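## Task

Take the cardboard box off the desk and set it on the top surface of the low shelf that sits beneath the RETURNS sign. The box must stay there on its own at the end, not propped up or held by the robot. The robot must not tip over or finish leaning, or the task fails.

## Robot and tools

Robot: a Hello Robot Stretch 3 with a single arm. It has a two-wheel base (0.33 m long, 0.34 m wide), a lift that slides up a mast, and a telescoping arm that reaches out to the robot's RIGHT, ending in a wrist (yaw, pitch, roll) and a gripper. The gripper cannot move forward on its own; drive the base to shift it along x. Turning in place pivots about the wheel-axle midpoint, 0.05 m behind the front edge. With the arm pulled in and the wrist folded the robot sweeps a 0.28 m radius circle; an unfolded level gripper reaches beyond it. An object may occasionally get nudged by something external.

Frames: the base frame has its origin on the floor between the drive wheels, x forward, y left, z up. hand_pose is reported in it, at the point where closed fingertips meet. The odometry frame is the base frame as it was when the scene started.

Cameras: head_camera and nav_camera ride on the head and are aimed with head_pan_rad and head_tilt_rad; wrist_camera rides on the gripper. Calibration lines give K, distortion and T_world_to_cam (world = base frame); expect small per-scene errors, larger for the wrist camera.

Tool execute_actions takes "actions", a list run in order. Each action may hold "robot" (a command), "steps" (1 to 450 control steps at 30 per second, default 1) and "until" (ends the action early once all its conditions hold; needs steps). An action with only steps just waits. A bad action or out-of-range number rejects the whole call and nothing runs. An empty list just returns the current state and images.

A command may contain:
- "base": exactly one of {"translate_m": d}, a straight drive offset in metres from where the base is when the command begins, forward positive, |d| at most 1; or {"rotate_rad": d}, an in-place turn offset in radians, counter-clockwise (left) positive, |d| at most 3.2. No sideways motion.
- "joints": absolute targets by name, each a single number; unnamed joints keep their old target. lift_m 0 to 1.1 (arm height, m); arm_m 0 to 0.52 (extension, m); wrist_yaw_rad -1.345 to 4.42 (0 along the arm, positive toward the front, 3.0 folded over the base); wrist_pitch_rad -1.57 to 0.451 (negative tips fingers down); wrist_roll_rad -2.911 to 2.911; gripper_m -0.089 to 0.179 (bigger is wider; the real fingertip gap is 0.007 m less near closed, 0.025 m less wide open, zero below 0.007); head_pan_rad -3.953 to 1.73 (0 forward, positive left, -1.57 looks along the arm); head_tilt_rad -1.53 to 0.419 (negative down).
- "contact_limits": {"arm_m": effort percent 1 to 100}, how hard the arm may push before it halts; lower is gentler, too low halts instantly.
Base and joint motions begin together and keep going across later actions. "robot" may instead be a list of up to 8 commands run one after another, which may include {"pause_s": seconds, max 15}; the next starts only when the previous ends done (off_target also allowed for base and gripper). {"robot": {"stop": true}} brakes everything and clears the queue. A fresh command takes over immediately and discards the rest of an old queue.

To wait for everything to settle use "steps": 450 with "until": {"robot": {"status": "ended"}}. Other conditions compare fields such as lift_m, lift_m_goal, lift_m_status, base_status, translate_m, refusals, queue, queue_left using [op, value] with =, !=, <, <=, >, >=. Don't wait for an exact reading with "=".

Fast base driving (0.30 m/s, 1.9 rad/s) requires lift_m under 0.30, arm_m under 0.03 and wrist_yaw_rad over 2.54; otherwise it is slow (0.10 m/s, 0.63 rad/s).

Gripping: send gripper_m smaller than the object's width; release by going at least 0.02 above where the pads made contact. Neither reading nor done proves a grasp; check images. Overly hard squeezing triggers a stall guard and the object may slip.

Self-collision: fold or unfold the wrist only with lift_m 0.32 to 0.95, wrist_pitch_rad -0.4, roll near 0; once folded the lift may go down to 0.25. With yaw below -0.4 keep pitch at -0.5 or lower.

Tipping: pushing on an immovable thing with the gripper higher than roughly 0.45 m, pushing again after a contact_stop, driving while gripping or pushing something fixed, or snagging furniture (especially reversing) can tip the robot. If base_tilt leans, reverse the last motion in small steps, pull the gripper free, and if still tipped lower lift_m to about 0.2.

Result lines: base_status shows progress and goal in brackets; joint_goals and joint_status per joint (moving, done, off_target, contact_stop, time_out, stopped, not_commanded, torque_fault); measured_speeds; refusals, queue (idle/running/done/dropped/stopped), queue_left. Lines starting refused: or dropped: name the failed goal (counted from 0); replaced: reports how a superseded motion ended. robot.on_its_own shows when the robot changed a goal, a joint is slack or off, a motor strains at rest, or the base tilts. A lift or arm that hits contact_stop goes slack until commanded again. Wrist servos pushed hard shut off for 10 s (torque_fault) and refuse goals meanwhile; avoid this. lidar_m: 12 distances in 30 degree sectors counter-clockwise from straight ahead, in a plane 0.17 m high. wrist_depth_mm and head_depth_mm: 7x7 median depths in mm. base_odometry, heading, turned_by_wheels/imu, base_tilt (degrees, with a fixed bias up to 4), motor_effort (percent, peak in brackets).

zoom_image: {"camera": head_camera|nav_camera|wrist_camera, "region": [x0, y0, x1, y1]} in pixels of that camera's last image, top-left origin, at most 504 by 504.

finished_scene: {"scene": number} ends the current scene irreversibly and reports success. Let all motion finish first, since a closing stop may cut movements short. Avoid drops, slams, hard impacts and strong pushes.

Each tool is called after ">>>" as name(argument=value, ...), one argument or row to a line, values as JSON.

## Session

>>> execute_actions(
  actions=[],
)

Scene clock: 0.00 s.
robot.base_odometry: x=+0.000 y=+0.000 heading=+0.000 (m, m, rad; robot's odometry frame)
robot.turned_by_wheels: +0.000 (rad since the last result)
robot.turned_by_imu: +0.000 (rad since the last result)
robot.base_tilt: forward=-1.5 right=+0.1 (deg)
robot.lidar_m: 0.64 0.64 0.71 1.61 1.61 1.07 0.71 0.86 0.77 1.86 1.43 0.78
robot.head_depth_mm: 691 696 703 713 717 722 729 / 662 669 675 682 689 694 701 / 637 643 649 657 661 668 674 / 615 621 624 628 644 652 656 / 595 600 602 608 616 618 623 / 574 577 582 588 592 597 602 / 556 559 563 567 572 577 581
robot.base_status: not_commanded
robot.joint_positions: lift_m=+0.577 arm_m=-0.001 wrist_yaw_rad=+3.033 wrist_pitch_rad=-0.446 wrist_roll_rad=-0.001 gripper_m=+0.037 head_pan_rad=+0.010 head_tilt_rad=+0.009
robot.joint_goals: lift_m=+0.577 arm_m=-0.001 wrist_yaw_rad=+3.033 wrist_pitch_rad=-0.446 wrist_roll_rad=-0.001 gripper_m=+0.037 head_pan_rad=+0.010 head_tilt_rad=+0.009
robot.joint_status: lift_m=not_commanded arm_m=not_commanded wrist_yaw_rad=not_commanded wrist_pitch_rad=not_commanded wrist_roll_rad=not_commanded gripper_m=not_commanded head_pan_rad=not_commanded head_tilt_rad=not_commanded
robot.measured_speeds: translate_m=+0.000 rotate_rad=+0.000 lift_m=+0.000 arm_m=+0.000 wrist_yaw_rad=+0.000 wrist_pitch_rad=+0.000 wrist_roll_rad=+0.000 head_pan_rad=+0.000 head_tilt_rad=+0.000
robot: refusals=0 queue=idle queue_left=0
robot.motor_effort: left_wheel=+0 right_wheel=+0 lift_m=+40 arm_m=+0 wrist_yaw_rad=+0 wrist_pitch_rad=+5 wrist_roll_rad=-1 gripper_m=+0 head_pan_rad=-1 head_tilt_rad=+1 (%)
robot.hand_pose: x=+0.0027 y=+0.0751 z=+0.5839 quat_wxyz=(+0.194, +0.696, +0.119, +0.681) (m; robot's base frame)
robot.wrist_depth_mm: - - - - - 687 543 / - - - - - 733 572 / - - - - - 777 594 / - - - - - 809 619 / - - - - - 871 655 / 933 916 - 853 - 797 671 / 783 784 - 759 709 708 685
pictures: head_camera (sideways: a quarter turn clockwise sets it upright), nav_camera (sideways: a quarter turn counterclockwise sets it upright), wrist_camera
camera_calibration (this result's frames):
head_camera: T_world_to_cam=[[-0.0391585, -0.0124753, -0.999155, 1.3197], [-0.00260852, 0.99992, -0.0123826, 0.0195593], [0.99923, 0.00212143, -0.0391879, 0.00516122], [0, 0, 0, 1]] pos_world=[0.0465714, -0.00310502, 1.31903]
nav_camera: T_world_to_cam=[[0.0160961, 0.0160703, 0.999741, -1.25786], [-0.016044, -0.999738, 0.0163285, 0.0339221], [0.999742, -0.0163027, -0.0158341, -0.0252531], [0, 0, 0, 1]] pos_world=[0.0460375, 0.0537157, 1.25658]
wrist_camera: T_world_to_cam=[[0.995038, -0.0774772, -0.0624179, 0.05041], [-0.0948335, -0.548851, -0.830523, 0.567227], [0.0300885, 0.832322, -0.553475, 0.425494], [0, 0, 0, 1]] pos_world=[-0.00917023, -0.0389189, 0.709742]
Images, in order (width x height): head_camera 896x504, nav_camera 672x504, wrist_camera 644x364.

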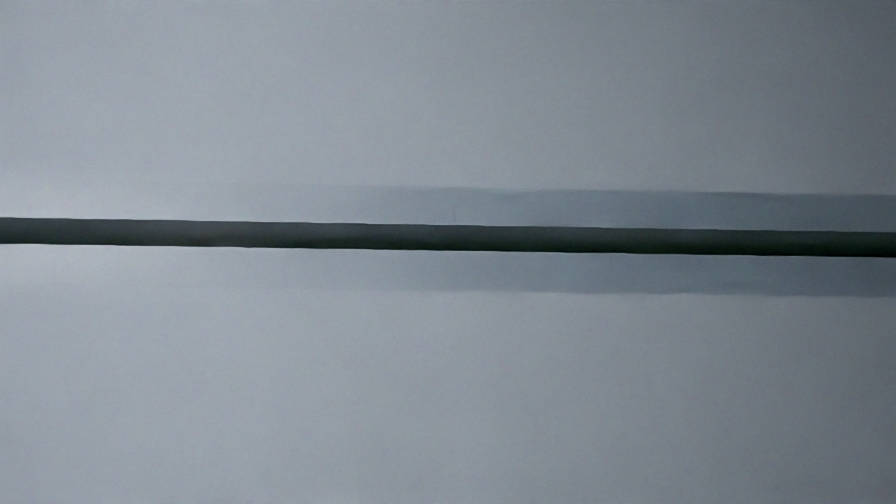

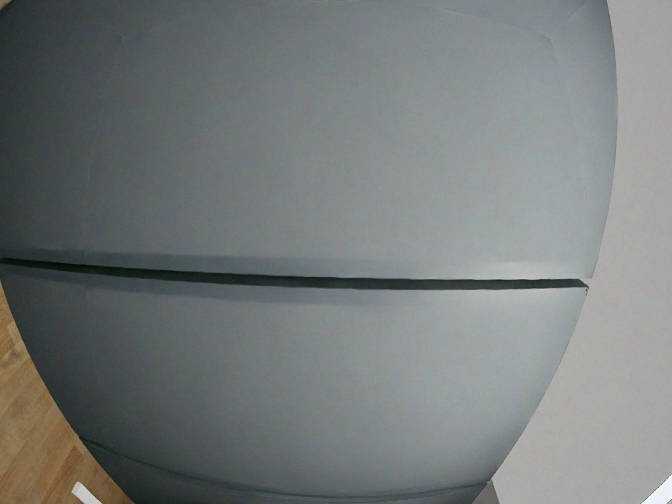

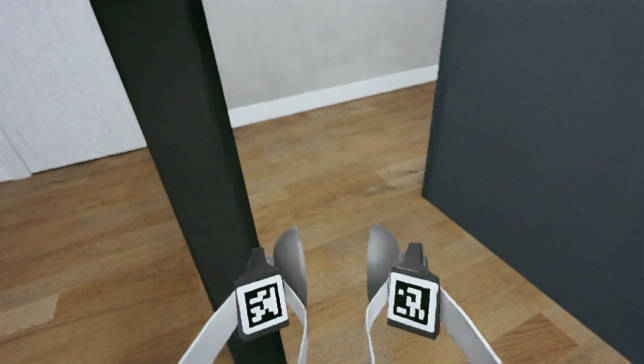

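>>> execute_actions(
  actions=[
    {"robot":{"base":{"rotate_rad":-1.3},"joints":{"head_pan_rad":-1.4,"head_tilt_rad":-0.4,"lift_m":0.28}},"steps":200,"until":{"robot":{"status":"ended"}}},
  ],
)

>>> execute_actions(
  actions=[
    {"robot":{"joints":{"head_pan_rad":0,"head_tilt_rad":-0.5}},"steps":200,"until":{"robot":{"status":"ended"}}},
  ],
)

Scene clock: 9.73 s.
robot.base_odometry: x=+0.000 y=+0.000 heading=-1.300 (m, m, rad; robot's odometry frame)
robot.turned_by_wheels: -1.300 (rad since the last result)
robot.turned_by_imu: -1.299 (rad since the last result)
robot.base_tilt: forward=-1.6 right=+0.1 (deg)
robot.lidar_m: 1.73 0.97 0.67 0.64 0.65 0.85 1.61 1.07 1.08 0.71 0.77 1.46
robot.head_depth_mm: 897 963 1037 1122 1172 913 997 / 909 971 1048 1130 1166 920 1043 / 912 986 1059 1149 1163 944 1039 / 920 987 1063 1160 1157 937 1041 / 931 996 1078 1172 1154 936 1061 / 936 1008 1087 1185 1145 960 1059 / 949 1017 1098 1195 1283 962 1024
robot.base_status: done (rotate_rad -1.2998 of -1.3000)
robot.joint_positions: lift_m=+0.280 arm_m=-0.001 wrist_yaw_rad=+3.033 wrist_pitch_rad=-0.447 wrist_roll_rad=-0.001 gripper_m=+0.037 head_pan_rad=-1.393 head_tilt_rad=-0.395
robot.joint_goals: lift_m=+0.280 arm_m=-0.001 wrist_yaw_rad=+3.033 wrist_pitch_rad=-0.447 wrist_roll_rad=-0.001 gripper_m=+0.037 head_pan_rad=-1.400 head_tilt_rad=-0.400
robot.joint_status: lift_m=done arm_m=not_commanded wrist_yaw_rad=not_commanded wrist_pitch_rad=not_commanded wrist_roll_rad=not_commanded gripper_m=not_commanded head_pan_rad=done head_tilt_rad=done
robot.measured_speeds: translate_m=+0.000 rotate_rad=+0.000 lift_m=+0.000 arm_m=+0.000 wrist_yaw_rad=+0.000 wrist_pitch_rad=+0.000 wrist_roll_rad=+0.000 head_pan_rad=+0.000 head_tilt_rad=+0.000
robot: refusals=0 queue=done queue_left=0
robot.motor_effort: left_wheel=+4(9) right_wheel=-4(7) lift_m=+34(39) arm_m=+0(1) wrist_yaw_rad=+0(0) wrist_pitch_rad=+6(6) wrist_roll_rad=+0(0) gripper_m=+0(0) head_pan_rad=-4(52) head_tilt_rad=-3(19) (%)
robot.hand_pose: x=+0.0026 y=+0.0750 z=+0.2864 quat_wxyz=(+0.194, +0.696, +0.119, +0.680) (m; robot's base frame)
robot.wrist_depth_mm: 567 - 617 627 664 685 706 / 608 621 657 689 724 741 782 / 657 671 725 760 784 825 849 / 711 730 749 724 699 685 663 / 641 628 - 592 590 568 548 / 532 524 - 520 - 479 469 / 465 - - - 412 416 408
pictures: head_camera (sideways: a quarter turn clockwise sets it upright), nav_camera (sideways: a quarter turn counterclockwise sets it upright), wrist_camera
camera_calibration (this result's frames):
head_camera: T_world_to_cam=[[-0.0876616, 0.419569, -0.903481, 1.19494], [0.984531, 0.174614, -0.0144366, 0.0162047], [0.151703, -0.890771, -0.428386, 0.516899], [0, 0, 0, 1]] pos_world=[0.010381, -0.0437492, 1.30127]
nav_camera: T_world_to_cam=[[0.0877306, -0.398277, 0.91306, -1.14494], [-0.986921, -0.159191, 0.0253885, 0.0280605], [0.135239, -0.903346, -0.407033, 0.489206], [0, 0, 0, 1]] pos_world=[0.0619801, -0.00961392, 1.24381]
wrist_camera: T_world_to_cam=[[0.995033, -0.0775239, -0.0624406, 0.0318563], [-0.0949006, -0.549465, -0.83011, 0.320058], [0.0300444, 0.831912, -0.554093, 0.261159], [0, 0, 0, 1]] pos_world=[-0.0091707, -0.0389307, 0.412379]
Images, in order (width x height): head_camera 896x504, nav_camera 672x504, wrist_camera 644x364.

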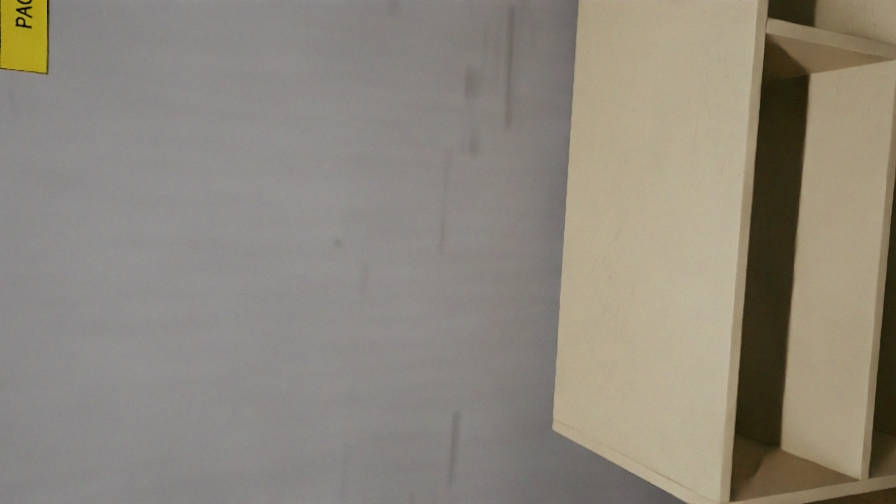

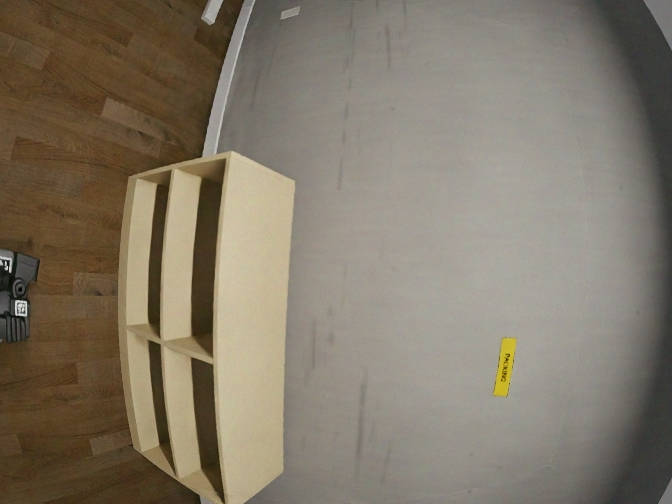

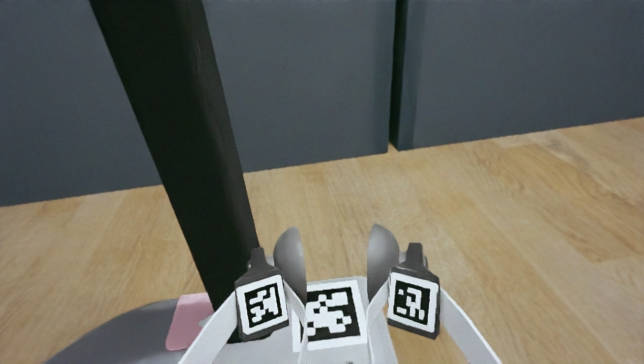

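Scene clock: 11.00 s.
robot.base_odometry: x=+0.000 y=+0.000 heading=-1.300 (m, m, rad; robot's odometry frame)
robot.turned_by_wheels: +0.000 (rad since the last result)
robot.turned_by_imu: +0.000 (rad since the last result)
robot.base_tilt: forward=-1.6 right=+0.2 (deg)
robot.lidar_m: 1.73 0.98 0.68 0.64 0.65 0.85 1.60 1.07 1.08 0.71 0.77 1.46
robot.head_depth_mm: 1847 1684 2214 2263 1932 1566 1325 / 1846 1672 2221 2360 1917 1563 1323 / 1824 1659 2187 2331 1937 1563 1316 / 1810 1652 2166 2308 1892 1552 1321 / 1817 1624 2106 2206 1857 1541 1301 / 1772 1606 2081 2246 1835 1551 1307 / 1770 1594 2043 2207 1891 1540 1310
robot.base_status: done (rotate_rad -1.2998 of -1.3000)
robot.joint_positions: lift_m=+0.280 arm_m=-0.001 wrist_yaw_rad=+3.033 wrist_pitch_rad=-0.447 wrist_roll_rad=-0.001 gripper_m=+0.037 head_pan_rad=-0.007 head_tilt_rad=-0.493
robot.joint_goals: lift_m=+0.280 arm_m=-0.001 wrist_yaw_rad=+3.033 wrist_pitch_rad=-0.447 wrist_roll_rad=-0.001 gripper_m=+0.037 head_pan_rad=+0.000 head_tilt_rad=-0.500
robot.joint_status: lift_m=done arm_m=not_commanded wrist_yaw_rad=not_commanded wrist_pitch_rad=not_commanded wrist_roll_rad=not_commanded gripper_m=not_commanded head_pan_rad=done head_tilt_rad=done
robot.measured_speeds: translate_m=+0.000 rotate_rad=+0.000 lift_m=+0.000 arm_m=+0.000 wrist_yaw_rad=+0.000 wrist_pitch_rad=+0.000 wrist_roll_rad=+0.000 head_pan_rad=+0.000 head_tilt_rad=+0.000
robot: refusals=0 queue=done queue_left=0
robot.motor_effort: left_wheel=+4(3) right_wheel=-2(2) lift_m=+34(34) arm_m=+0(0) wrist_yaw_rad=+0(1) wrist_pitch_rad=+6(5) wrist_roll_rad=-1(0) gripper_m=-1(0) head_pan_rad=+4(51) head_tilt_rad=-3(11) (%)
robot.hand_pose: x=+0.0026 y=+0.0750 z=+0.2864 quat_wxyz=(+0.194, +0.696, +0.119, +0.680) (m; robot's base frame)
robot.wrist_depth_mm: 562 - 611 632 658 683 713 / 604 626 666 693 719 739 787 / 657 672 734 750 793 808 835 / 715 729 749 734 716 679 659 / 641 630 - 603 588 565 552 / 539 526 - 521 - 477 470 / 461 - - - 409 418 407
pictures: head_camera (sideways: a quarter turn clockwise sets it upright), nav_camera (sideways: a quarter turn counterclockwise sets it upright), wrist_camera
camera_calibration (this result's frames):
head_camera: T_world_to_cam=[[-0.51533, -0.00834327, -0.856951, 1.13686], [0.00807514, 0.999861, -0.0145907, 0.0223598], [0.856954, -0.014439, -0.515191, 0.625548], [0, 0, 0, 1]] pos_world=[0.0496101, -0.0038393, 1.29683]
nav_camera: T_world_to_cam=[[0.495458, 0.012321, 0.868544, -1.08936], [-0.0225214, -0.999381, 0.0270243, 0.0200514], [0.86834, -0.0329502, -0.494874, 0.599035], [0, 0, 0, 1]] pos_world=[0.0200178, 0.0531993, 1.24206]
wrist_camera: T_world_to_cam=[[0.995033, -0.0775241, -0.0624405, 0.0318562], [-0.0949006, -0.549465, -0.83011, 0.320058], [0.0300446, 0.831912, -0.554093, 0.261159], [0, 0, 0, 1]] pos_world=[-0.00917068, -0.0389307, 0.412379]
Images, in order (width x height): head_camera 896x504, nav_camera 672x504, wrist_camera 644x364.

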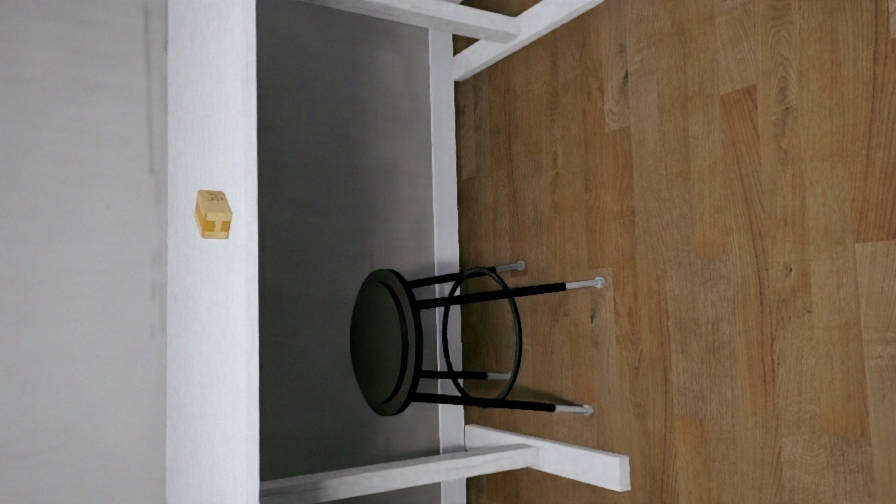

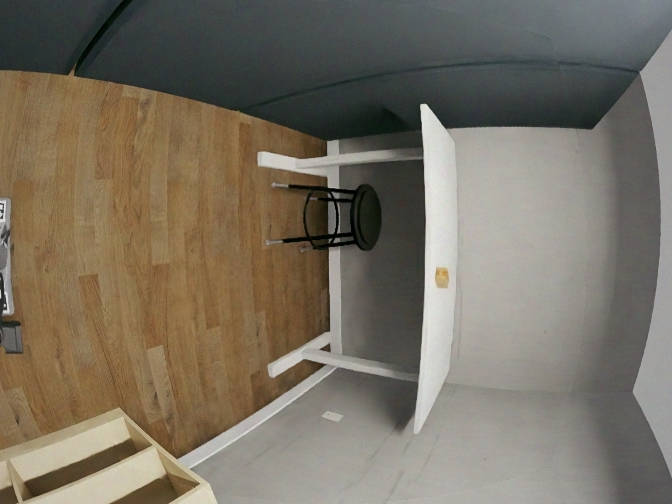

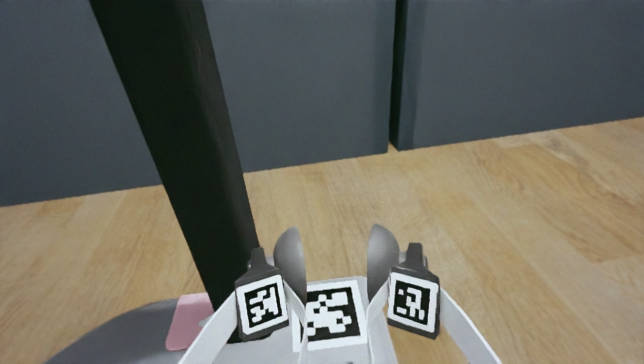

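>>> execute_actions(
  actions=[
    {"robot":[{"base":{"translate_m":0.86},"joints":{"head_pan_rad":-1.57,"head_tilt_rad":-0.6}},{"base":{"rotate_rad":1.46},"joints":{"lift_m":1.05}}],"steps":450,"until":{"robot":{"lift_m":[">",0.4]}}},
    {"robot":[{"joints":{"wrist_yaw_rad":0,"gripper_m":0.05,"lift_m":1.05}},{"joints":{"gripper_m":0.179,"arm_m":0.2,"wrist_pitch_rad":-0.5}}],"steps":450,"until":{"robot":{"status":"ended"}}},
  ],
)

Scene clock: 28.50 s.
robot.base_odometry: x=+0.230 y=-0.829 heading=+0.160 (m, m, rad; robot's odometry frame)
robot.turned_by_wheels: +1.460 (rad since the last result)
robot.turned_by_imu: +1.457 (rad since the last result)
robot.base_tilt: forward=-1.6 right=+0.2 (deg)
robot.lidar_m: 0.69 0.70 0.85 1.64 1.23 0.77 1.04 1.04 1.12 0.58 0.70 0.78
robot.head_depth_mm: - 1234 694 640 1678 1450 1251 / - - 691 615 1727 1449 1244 / 1083 - - 611 1727 1440 1241 / 1093 991 717 589 1664 1447 1246 / 1087 1085 716 586 1091 1395 1223 / 1071 1078 740 583 974 1337 1238 / 1058 1071 739 563 969 1344 1234
robot.base_status: done (rotate_rad +1.4599 of +1.4600)
robot.joint_positions: lift_m=+1.050 arm_m=+0.200 wrist_yaw_rad=+0.001 wrist_pitch_rad=-0.513 wrist_roll_rad=-0.001 gripper_m=+0.179 head_pan_rad=-1.563 head_tilt_rad=-0.593
robot.joint_goals: lift_m=+1.050 arm_m=+0.200 wrist_yaw_rad=+0.000 wrist_pitch_rad=-0.500 wrist_roll_rad=-0.001 gripper_m=+0.179 head_pan_rad=-1.570 head_tilt_rad=-0.600
robot.joint_status: lift_m=done arm_m=done wrist_yaw_rad=done wrist_pitch_rad=done wrist_roll_rad=not_commanded gripper_m=done head_pan_rad=done head_tilt_rad=done
robot.measured_speeds: translate_m=+0.000 rotate_rad=+0.000 lift_m=+0.000 arm_m=+0.000 wrist_yaw_rad=+0.000 wrist_pitch_rad=+0.000 wrist_roll_rad=+0.000 head_pan_rad=+0.000 head_tilt_rad=+0.000
robot: refusals=0 queue=done queue_left=0
robot.motor_effort: left_wheel=-3(12) right_wheel=+4(10) lift_m=+45(49) arm_m=+5(6) wrist_yaw_rad=-1(3) wrist_pitch_rad=+5(5) wrist_roll_rad=-1(1) gripper_m=+0(97) head_pan_rad=-4(51) head_tilt_rad=-2(11) (%)
robot.hand_pose: x=-0.0213 y=-0.5561 z=+1.0418 quat_wxyz=(+0.685, +0.180, -0.683, -0.179) (m; robot's base frame)
robot.wrist_depth_mm: 690 726 758 782 792 794 738 / 701 662 633 598 570 547 520 / 495 482 467 451 431 419 402 / 389 378 367 358 344 338 328 / 318 313 306 237 253 286 280 / 272 271 259 234 242 246 245 / - 228 226 223 219 216 -
pictures: head_camera (sideways: a quarter turn clockwise sets it upright), nav_camera (sideways: a quarter turn counterclockwise sets it upright), wrist_camera
camera_calibration (this result's frames):
head_camera: T_world_to_cam=[[-0.0166495, 0.597851, -0.801435, 1.06143], [0.999859, 0.00826996, -0.0146025, 0.0163234], [-0.00210229, -0.801565, -0.597904, 0.738399], [0, 0, 0, 1]] pos_world=[0.00290347, -0.0428369, 1.2924]
nav_camera: T_world_to_cam=[[0.0203405, -0.579174, 0.81495, -1.01658], [-0.999584, 0.0048731, 0.0284121, 0.0242084], [-0.0204269, -0.81519, -0.578834, 0.713693], [0, 0, 0, 1]] pos_world=[0.0594545, -0.00709834, 1.24088]
wrist_camera: T_world_to_cam=[[-0.997555, -0.0273171, -0.0643278, 0.0413255], [0.0343297, 0.610213, -0.791493, 1.20547], [0.060875, -0.791766, -0.607783, 0.359084], [0, 0, 0, 1]] pos_world=[-0.0220182, -0.450153, 1.17502]
Images, in order (width x height): head_camera 896x504, nav_camera 672x504, wrist_camera 644x364.

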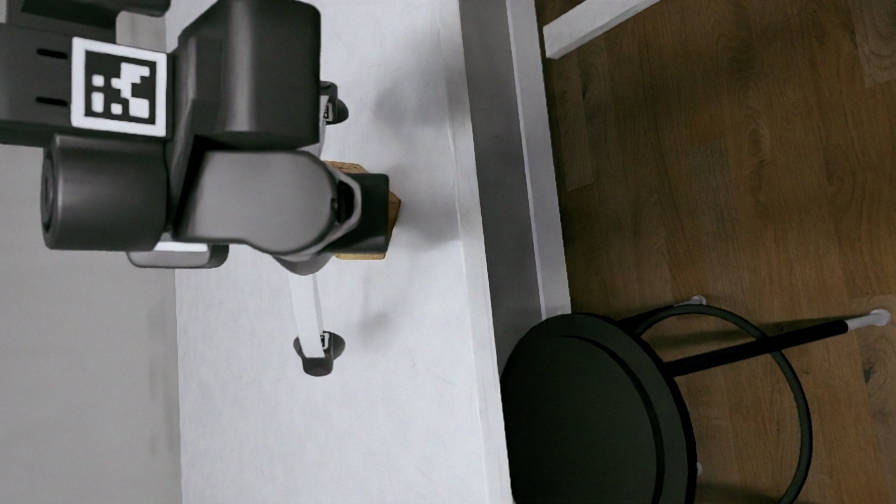

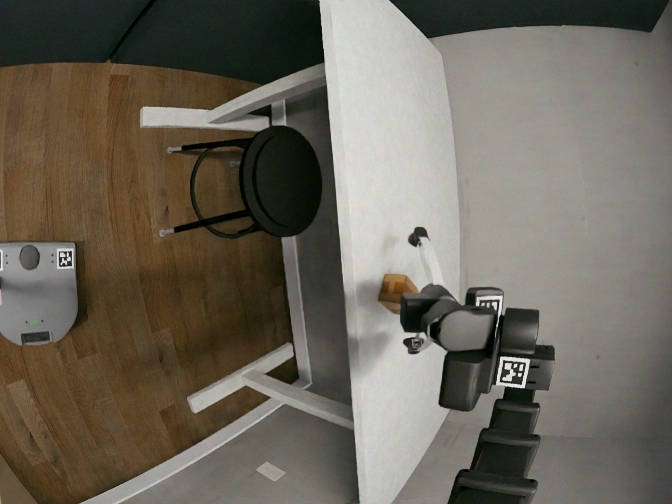

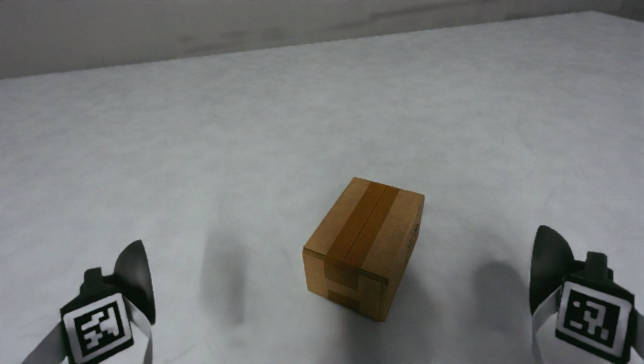

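>>> execute_actions(
  actions=[
    {"robot":[{"base":{"translate_m":0.062},"joints":{"wrist_yaw_rad":-0.4,"arm_m":0.295}},{"joints":{"lift_m":0.993}}],"steps":300,"until":{"robot":{"status":"ended"}}},
  ],
)

>>> execute_actions(
  actions=[
    {"robot":[{"joints":{"gripper_m":0.015}},{"joints":{"lift_m":1.04}}],"steps":300,"until":{"robot":{"status":"ended"}}},
  ],
)

Scene clock: 52.40 s.
robot.base_odometry: x=+0.291 y=-0.819 heading=+0.160 (m, m, rad; robot's odometry frame)
robot.turned_by_wheels: +0.000 (rad since the last result)
robot.turned_by_imu: -0.001 (rad since the last result)
robot.base_tilt: forward=-1.7 right=+0.2 (deg)
robot.lidar_m: 0.63 0.64 0.77 1.49 1.28 0.82 1.09 1.10 1.16 0.57 0.67 0.70
robot.head_depth_mm: 1151 - 756 616 1724 1449 1253 / 1124 - 664 614 1730 1450 1247 / 1104 - - 591 1703 1452 1246 / 1095 1094 715 589 1672 1434 1235 / 1075 1085 746 585 978 1345 1217 / 1065 1073 740 564 972 1338 1244 / 1044 1068 737 563 967 980 1197
robot.base_status: done (translate_m +0.0620 of +0.0620)
robot.joint_positions: lift_m=+0.993 arm_m=+0.295 wrist_yaw_rad=-0.398 wrist_pitch_rad=-0.513 wrist_roll_rad=-0.001 gripper_m=+0.179 head_pan_rad=-1.563 head_tilt_rad=-0.593
robot.joint_goals: lift_m=+0.993 arm_m=+0.295 wrist_yaw_rad=-0.400 wrist_pitch_rad=-0.500 wrist_roll_rad=-0.001 gripper_m=+0.179 head_pan_rad=-1.570 head_tilt_rad=-0.600
robot.joint_status: lift_m=done arm_m=done wrist_yaw_rad=done wrist_pitch_rad=done wrist_roll_rad=not_commanded gripper_m=done head_pan_rad=done head_tilt_rad=done
robot.measured_speeds: translate_m=+0.000 rotate_rad=+0.000 lift_m=+0.000 arm_m=+0.000 wrist_yaw_rad=+0.000 wrist_pitch_rad=+0.000 wrist_roll_rad=+0.000 head_pan_rad=+0.000 head_tilt_rad=+0.000
robot: refusals=0 queue=done queue_left=0
robot.motor_effort: left_wheel=-4(5) right_wheel=+3(9) lift_m=+34(44) arm_m=+5(5) wrist_yaw_rad=-2(2) wrist_pitch_rad=+5(5) wrist_roll_rad=+0(0) gripper_m=+0(1) head_pan_rad=-4(4) head_tilt_rad=-3(2) (%)
robot.hand_pose: x=-0.1035 y=-0.6344 z=+0.9851 quat_wxyz=(+0.635, +0.041, -0.705, -0.312) (m; robot's base frame)
robot.wrist_depth_mm: 555 612 667 666 616 583 546 / 510 487 462 439 420 405 387 / 367 357 340 331 319 308 300 / 288 282 272 265 256 249 244 / 236 231 227 153 160 211 207 / 201 201 193 130 132 182 181 / - 168 167 114 115 160 -
pictures: head_camera (sideways: a quarter turn clockwise sets it upright), nav_camera (sideways: a quarter turn counterclockwise sets it upright), wrist_camera
camera_calibration (this result's frames):
head_camera: T_world_to_cam=[[-0.0166487, 0.597851, -0.801434, 1.06143], [0.999859, 0.00826865, -0.0146025, 0.0163234], [-0.00210334, -0.801565, -0.597904, 0.738399], [0, 0, 0, 1]] pos_world=[0.00290341, -0.0428369, 1.2924]
nav_camera: T_world_to_cam=[[0.0203397, -0.579174, 0.81495, -1.01658], [-0.999584, 0.00487441, 0.0284121, 0.0242084], [-0.0204279, -0.81519, -0.578834, 0.713693], [0, 0, 0, 1]] pos_world=[0.0594545, -0.0070984, 1.24088]
wrist_camera: T_world_to_cam=[[-0.929716, 0.362614, -0.0643333, 0.207972], [0.268897, 0.549033, -0.791364, 1.19657], [-0.251638, -0.753043, -0.607951, 0.259966], [0, 0, 0, 1]] pos_world=[-0.062982, -0.536604, 1.11835]
Images, in order (width x height): head_camera 896x504, nav_camera 672x504, wrist_camera 644x364.

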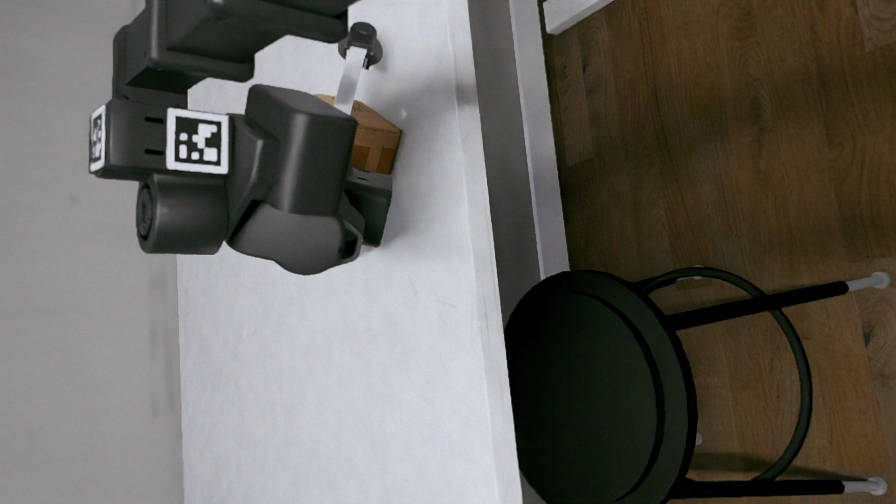

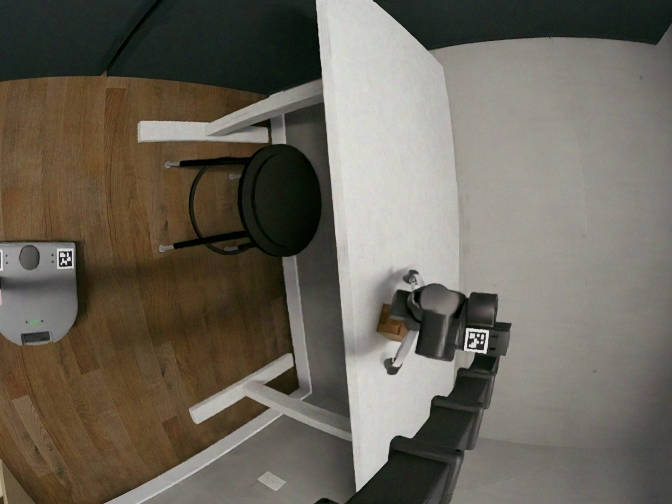

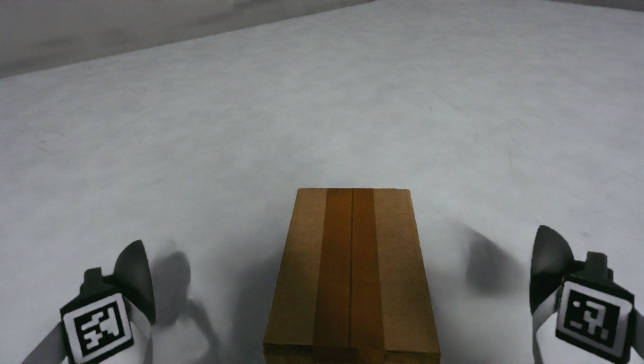

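Scene clock: 55.47 s.
robot.base_odometry: x=+0.291 y=-0.819 heading=+0.160 (m, m, rad; robot's odometry frame)
robot.turned_by_wheels: +0.000 (rad since the last result)
robot.turned_by_imu: +0.000 (rad since the last result)
robot.base_tilt: forward=-1.7 right=+0.1 (deg)
robot.lidar_m: 0.63 0.64 0.77 1.50 1.27 0.83 1.10 1.10 1.15 0.57 0.67 0.70
robot.head_depth_mm: - 1042 761 617 1712 1448 1253 / - - 663 614 1732 1448 1247 / - - 661 591 1713 1443 1246 / 1076 1154 716 589 1657 1448 1238 / 1075 1088 744 584 975 1339 1214 / 1059 1083 742 565 971 1344 1243 / 1044 1065 737 563 970 980 1189
robot.base_status: done (translate_m +0.0620 of +0.0620)
robot.joint_positions: lift_m=+1.040 arm_m=+0.295 wrist_yaw_rad=-0.401 wrist_pitch_rad=-0.521 wrist_roll_rad=-0.001 gripper_m=+0.020 head_pan_rad=-1.563 head_tilt_rad=-0.593
robot.joint_goals: lift_m=+1.040 arm_m=+0.295 wrist_yaw_rad=-0.400 wrist_pitch_rad=-0.500 wrist_roll_rad=-0.001 gripper_m=+0.018 head_pan_rad=-1.570 head_tilt_rad=-0.600
robot.joint_status: lift_m=done arm_m=done wrist_yaw_rad=done wrist_pitch_rad=done wrist_roll_rad=not_commanded gripper_m=done head_pan_rad=done head_tilt_rad=done
robot.measured_speeds: translate_m=+0.000 rotate_rad=+0.000 lift_m=+0.000 arm_m=+0.000 wrist_yaw_rad=+0.000 wrist_pitch_rad=+0.000 wrist_roll_rad=+0.000 head_pan_rad=+0.000 head_tilt_rad=+0.000
robot: refusals=0 queue=done queue_left=0
robot.motor_effort: left_wheel=-4(3) right_wheel=+4(5) lift_m=+46(47) arm_m=+5(5) wrist_yaw_rad=+0(2) wrist_pitch_rad=+8(8) wrist_roll_rad=+0(1) gripper_m=-25(100) head_pan_rad=-4(4) head_tilt_rad=-2(2) (%)
robot.hand_pose: x=-0.1035 y=-0.6332 z=+1.0300 quat_wxyz=(+0.634, +0.043, -0.705, -0.315) (m; robot's base frame)
robot.wrist_depth_mm: 554 624 698 776 767 721 700 / 586 614 585 552 526 502 485 / 464 450 435 420 405 390 383 / 365 353 345 335 326 317 310 / 302 293 291 155 162 268 262 / 255 251 249 133 131 232 227 / 221 219 204 117 121 202 200
pictures: head_camera (sideways: a quarter turn clockwise sets it upright), nav_camera (sideways: a quarter turn counterclockwise sets it upright), wrist_camera
camera_calibration (this result's frames):
head_camera: T_world_to_cam=[[-0.0166487, 0.597851, -0.801434, 1.06143], [0.999859, 0.00826865, -0.0146025, 0.0163234], [-0.00210334, -0.801565, -0.597904, 0.738399], [0, 0, 0, 1]] pos_world=[0.00290341, -0.0428369, 1.2924]
nav_camera: T_world_to_cam=[[0.0203397, -0.579174, 0.81495, -1.01658], [-0.999584, 0.00487441, 0.0284121, 0.0242084], [-0.0204279, -0.81519, -0.578834, 0.713694], [0, 0, 0, 1]] pos_world=[0.0594545, -0.0070984, 1.24088]
wrist_camera: T_world_to_cam=[[-0.928696, 0.365181, -0.0645465, 0.212374], [0.272632, 0.554341, -0.78637, 1.22999], [-0.251386, -0.747897, -0.614374, 0.298142], [0, 0, 0, 1]] pos_world=[-0.0631549, -0.53641, 1.16411]
Images, in order (width x height): head_camera 896x504, nav_camera 672x504, wrist_camera 644x364.

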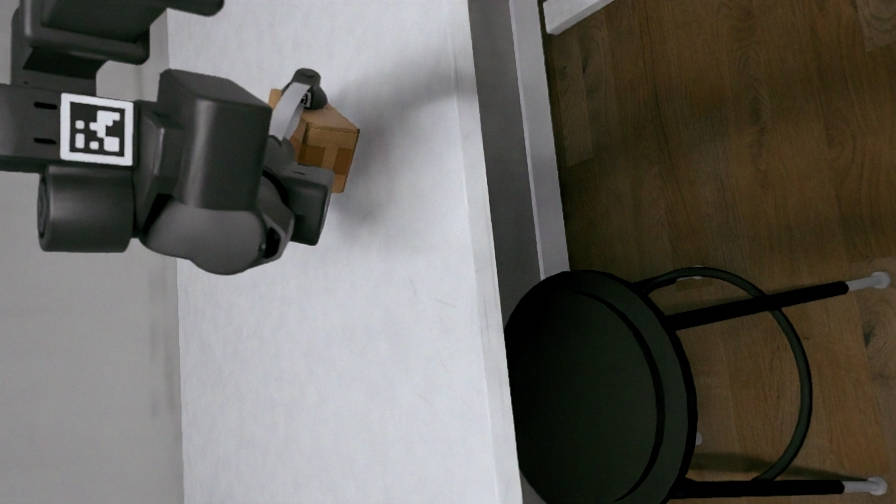

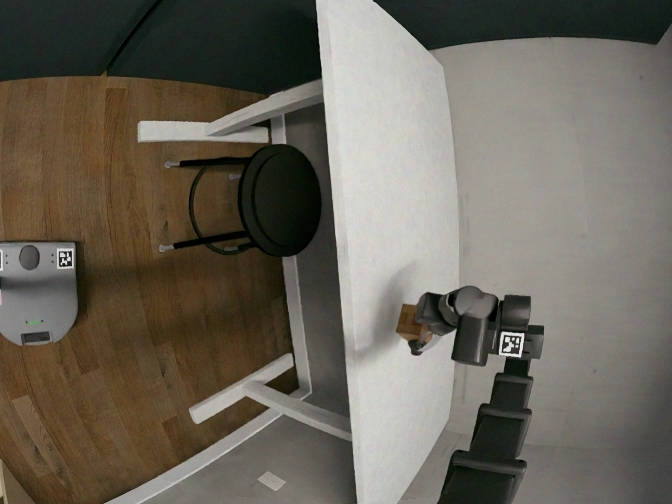

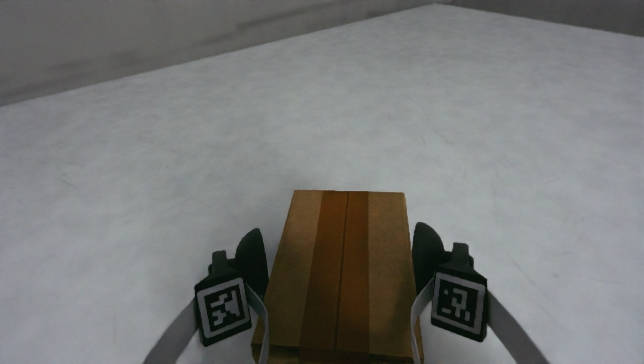

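>>> execute_actions(
  actions=[
    {"robot":[{"joints":{"arm_m":0,"wrist_yaw_rad":1.3,"wrist_pitch_rad":-0.4,"head_pan_rad":-0.4,"head_tilt_rad":-0.5}},{"base":{"rotate_rad":1.61},"joints":{"lift_m":0.28}}],"steps":450,"until":{"robot":{"rotate_rad":[">",1.608],"lift_m":["<",0.9]}}},
    {"robot":[{"joints":{"wrist_yaw_rad":2.62},"base":{"translate_m":1}},{"base":{"translate_m":1}},{"base":{"rotate_rad":-1.45}},{"base":{"translate_m":0.55}}],"steps":450,"until":{"robot":{"status":"ended"}}},
    {"steps":450,"until":{"robot":{"status":"ended"}}},
  ],
)

Scene clock: 84.13 s.
robot.base_odometry: x=+0.418 y=+1.315 heading=+0.320 (m, m, rad; robot's odometry frame)
robot.turned_by_wheels: +0.160 (rad since the last result)
robot.turned_by_imu: +0.164 (rad since the last result)
robot.base_tilt: forward=-1.6 right=+0.2 (deg)
robot.lidar_m: 2.17 0.78 0.56 0.54 0.56 0.75 1.55 1.74 0.44 0.42 0.44 2.57
robot.head_depth_mm: 3027 3358 3361 2447 1898 1554 1307 / 2918 3176 3356 2447 1876 1545 1301 / 2787 3008 3026 2385 1904 1533 1308 / 2665 2822 2856 2411 1881 1535 1311 / 2572 2774 2775 2409 1876 1544 1297 / 2468 2657 2789 2386 1881 1531 1298 / 2404 2489 2678 2362 1868 1528 1297
robot.base_status: done (translate_m +0.5500 of +0.5500)
robot.joint_positions: lift_m=+0.280 arm_m=+0.000 wrist_yaw_rad=+2.619 wrist_pitch_rad=-0.430 wrist_roll_rad=-0.001 gripper_m=+0.023 head_pan_rad=-0.407 head_tilt_rad=-0.506
robot.joint_goals: lift_m=+0.280 arm_m=+0.000 wrist_yaw_rad=+2.620 wrist_pitch_rad=-0.400 wrist_roll_rad=-0.001 gripper_m=+0.022 head_pan_rad=-0.400 head_tilt_rad=-0.500
robot.joint_status: lift_m=done arm_m=done wrist_yaw_rad=done wrist_pitch_rad=done wrist_roll_rad=not_commanded gripper_m=done head_pan_rad=done head_tilt_rad=done
robot.measured_speeds: translate_m=+0.000 rotate_rad=+0.000 lift_m=+0.000 arm_m=+0.000 wrist_yaw_rad=+0.000 wrist_pitch_rad=+0.000 wrist_roll_rad=+0.000 head_pan_rad=+0.000 head_tilt_rad=+0.000
robot: refusals=0 queue=done queue_left=0
robot.on_its_own: gripper_m is held at +0.022, not at your +0.015, by its stall guard, which is not easing now
robot.motor_effort: left_wheel=+3(13) right_wheel=-1(11) lift_m=+35(47) arm_m=-5(5) wrist_yaw_rad=+1(3) wrist_pitch_rad=+11(12) wrist_roll_rad=+0(0) gripper_m=-24(24) head_pan_rad=+5(51) head_tilt_rad=+3(10) (%)
robot.hand_pose: x=+0.0900 y=+0.0478 z=+0.2901 quat_wxyz=(+0.325, +0.706, -0.032, +0.629) (m; robot's base frame)
robot.wrist_depth_mm: 439 481 540 623 741 875 - / 465 512 587 675 801 972 - / 494 548 635 734 848 924 869 / 521 586 672 726 738 716 681 / 544 601 625 155 163 578 556 / 552 534 527 133 132 487 477 / - 470 119 117 121 415 412
pictures: head_camera (sideways: a quarter turn clockwise sets it upright), nav_camera (sideways: a quarter turn counterclockwise sets it upright), wrist_camera
camera_calibration (this result's frames):
head_camera: T_world_to_cam=[[-0.487925, 0.19713, -0.850335, 1.12806], [0.396329, 0.917993, -0.0146002, 0.0200037], [0.777723, -0.344136, -0.526039, 0.640146], [0, 0, 0, 1]] pos_world=[0.0446248, -0.0204403, 1.29626]
nav_camera: T_world_to_cam=[[0.471303, -0.185792, 0.86218, -1.08091], [-0.409303, -0.911992, 0.0272165, 0.022161], [0.781245, -0.365721, -0.50587, 0.613874], [0, 0, 0, 1]] pos_world=[0.0389224, 0.0438924, 1.24188]
wrist_camera: T_world_to_cam=[[0.880096, -0.470741, -0.0619137, -0.0280075], [-0.301174, -0.45269, -0.839265, 0.333041], [0.367049, 0.757281, -0.540186, 0.252388], [0, 0, 0, 1]] pos_world=[0.0323138, -0.0535483, 0.414112]
Images, in order (width x height): head_camera 896x504, nav_camera 672x504, wrist_camera 644x364.

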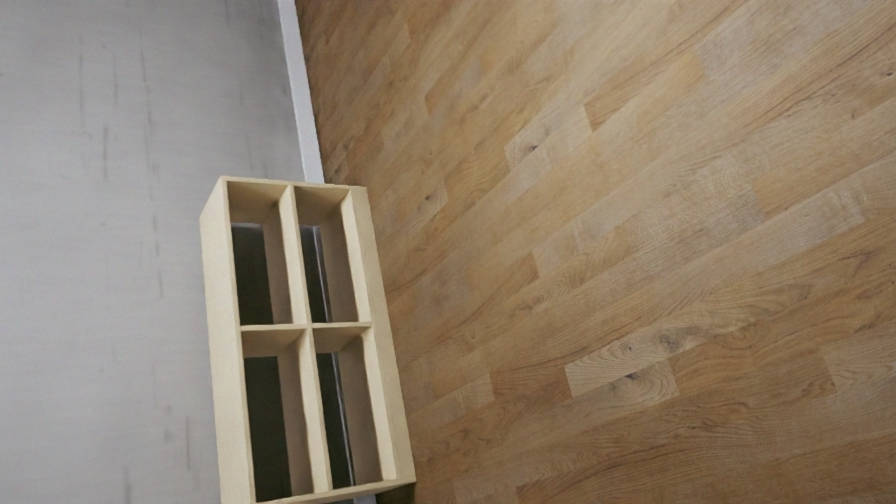

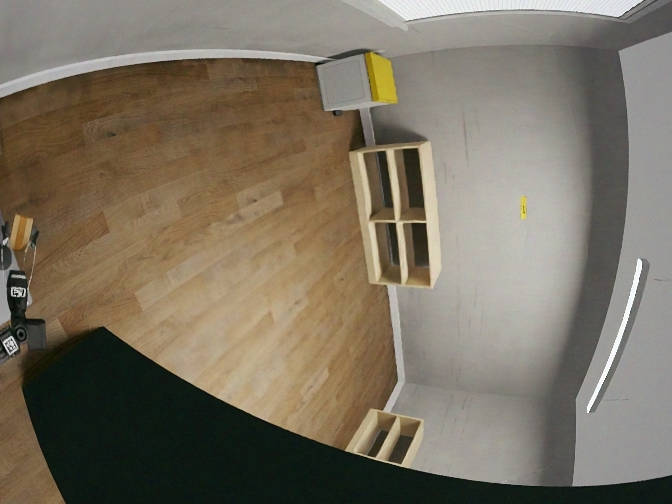

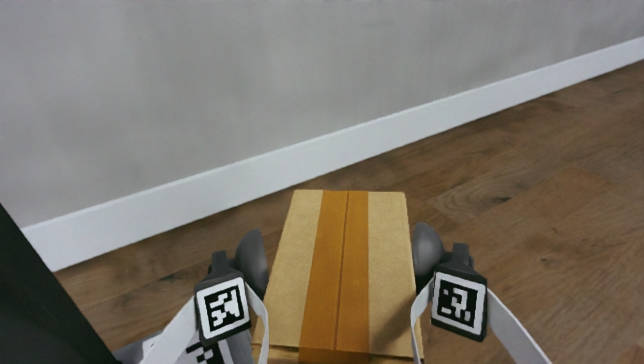

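>>> execute_actions(
  actions=[
    {"robot":[{"base":{"rotate_rad":-0.3},"joints":{"head_pan_rad":-0.3,"head_tilt_rad":-0.2}},{"base":{"translate_m":1}}],"steps":450,"until":{"robot":{"status":"ended"}}},
  ],
)

Scene clock: 91.97 s.
robot.base_odometry: x=+1.418 y=+1.335 heading=+0.020 (m, m, rad; robot's odometry frame)
robot.turned_by_wheels: -0.300 (rad since the last result)
robot.turned_by_imu: -0.298 (rad since the last result)
robot.base_tilt: forward=-1.6 right=+0.1 (deg)
robot.lidar_m: 1.57 1.30 1.01 0.84 0.84 0.95 1.57 0.69 1.21 1.27 2.55 1.86
robot.head_depth_mm: 2508 2705 2844 3073 2950 2175 1682 / 2382 2474 2595 2778 2811 2145 1672 / 2194 2298 2427 2539 2614 2131 1665 / 2043 2130 2236 2306 2062 2040 1665 / 1919 1994 2102 2166 1971 1993 1653 / 1799 1880 1948 2039 1919 1835 1667 / 1717 1774 1831 1900 1742 1763 1652
robot.base_status: done (translate_m +1.0000 of +1.0000)
robot.joint_positions: lift_m=+0.280 arm_m=+0.000 wrist_yaw_rad=+2.619 wrist_pitch_rad=-0.430 wrist_roll_rad=-0.001 gripper_m=+0.023 head_pan_rad=-0.307 head_tilt_rad=-0.210
robot.joint_goals: lift_m=+0.280 arm_m=+0.000 wrist_yaw_rad=+2.620 wrist_pitch_rad=-0.400 wrist_roll_rad=-0.001 gripper_m=+0.022 head_pan_rad=-0.300 head_tilt_rad=-0.200
robot.joint_status: lift_m=done arm_m=done wrist_yaw_rad=done wrist_pitch_rad=done wrist_roll_rad=not_commanded gripper_m=done head_pan_rad=done head_tilt_rad=done
robot.measured_speeds: translate_m=+0.000 rotate_rad=+0.000 lift_m=+0.000 arm_m=+0.000 wrist_yaw_rad=+0.000 wrist_pitch_rad=+0.000 wrist_roll_rad=+0.000 head_pan_rad=+0.000 head_tilt_rad=+0.000
robot: refusals=0 queue=done queue_left=0
robot.on_its_own: gripper_m is held at +0.022, not at your +0.015, by its stall guard, which is not easing now
robot.motor_effort: left_wheel=+3(13) right_wheel=-3(9) lift_m=+35(35) arm_m=-5(5) wrist_yaw_rad=+0(1) wrist_pitch_rad=+11(11) wrist_roll_rad=-1(1) gripper_m=-23(22) head_pan_rad=+5(17) head_tilt_rad=+3(16) (%)
robot.hand_pose: x=+0.0900 y=+0.0478 z=+0.2901 quat_wxyz=(+0.325, +0.706, -0.032, +0.629) (m; robot's base frame)
robot.wrist_depth_mm: 674 789 965 - - - - / 712 820 - - - - - / 743 860 971 997 928 919 863 / 742 805 784 747 730 705 684 / 661 637 631 155 163 573 561 / 557 537 530 134 132 483 476 / - 469 118 117 121 417 413
pictures: head_camera (sideways: a quarter turn clockwise sets it upright), nav_camera (sideways: a quarter turn counterclockwise sets it upright), wrist_camera
camera_calibration (this result's frames):
head_camera: T_world_to_cam=[[-0.246876, 0.0655781, -0.966826, 1.2786], [0.306735, 0.951695, -0.0137722, 0.0194777], [0.91922, -0.29996, -0.255066, 0.286657], [0, 0, 0, 1]] pos_world=[0.046181, -0.0163996, 1.30957]
nav_camera: T_world_to_cam=[[0.226731, -0.0551718, 0.972394, -1.22326], [-0.32316, -0.946096, 0.0216708, 0.0288459], [0.918782, -0.319152, -0.232338, 0.25707], [0, 0, 0, 1]] pos_world=[0.0504817, 0.0418459, 1.24859]
wrist_camera: T_world_to_cam=[[0.880103, -0.470729, -0.0619143, -0.0280022], [-0.301168, -0.452693, -0.839266, 0.333044], [0.367039, 0.757287, -0.540185, 0.252383], [0, 0, 0, 1]] pos_world=[0.0323125, -0.0535409, 0.414112]
Images, in order (width x height): head_camera 896x504, nav_camera 672x504, wrist_camera 644x364.

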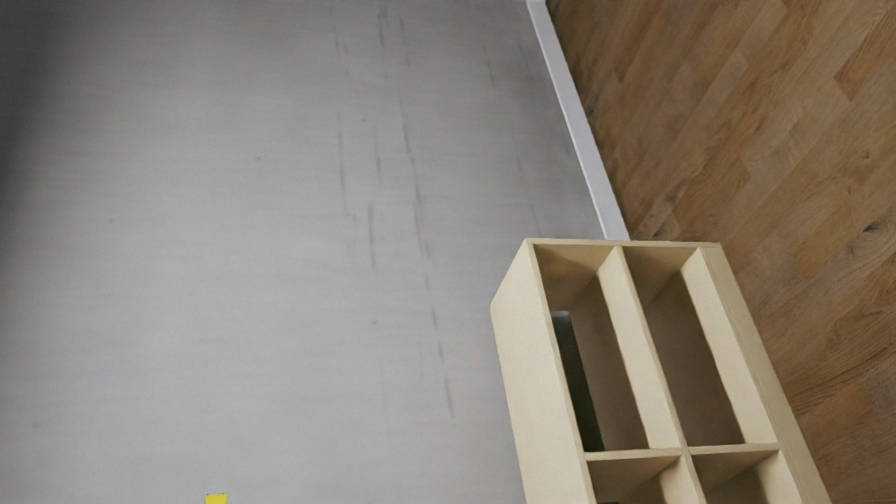

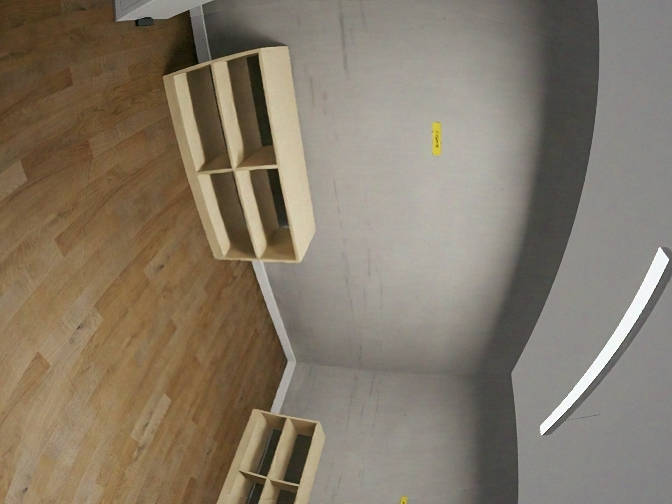

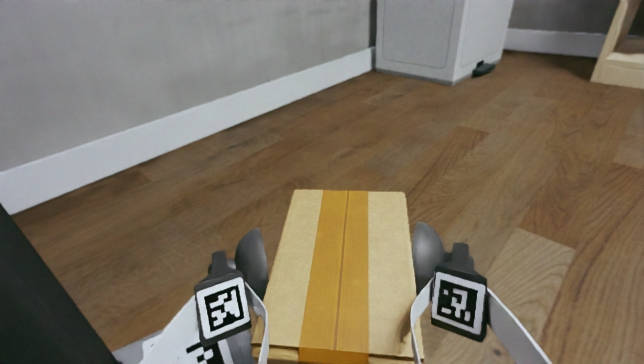

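>>> zoom_image(
  camera="nav_camera",
  region=[400,110,480,170],
)

Region (400, 110, 480, 170) of nav_camera's 672x504 image, scaled by 6.300, with more detail than that image has; it fills the top 378 rows of this view, and the rest is white.

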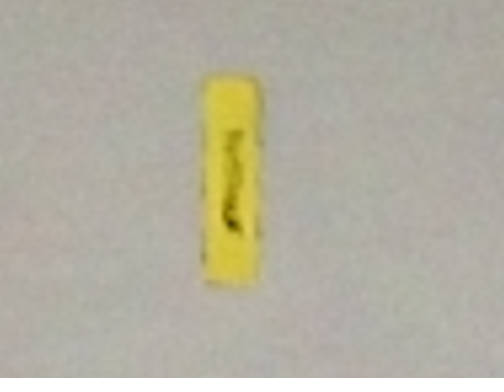

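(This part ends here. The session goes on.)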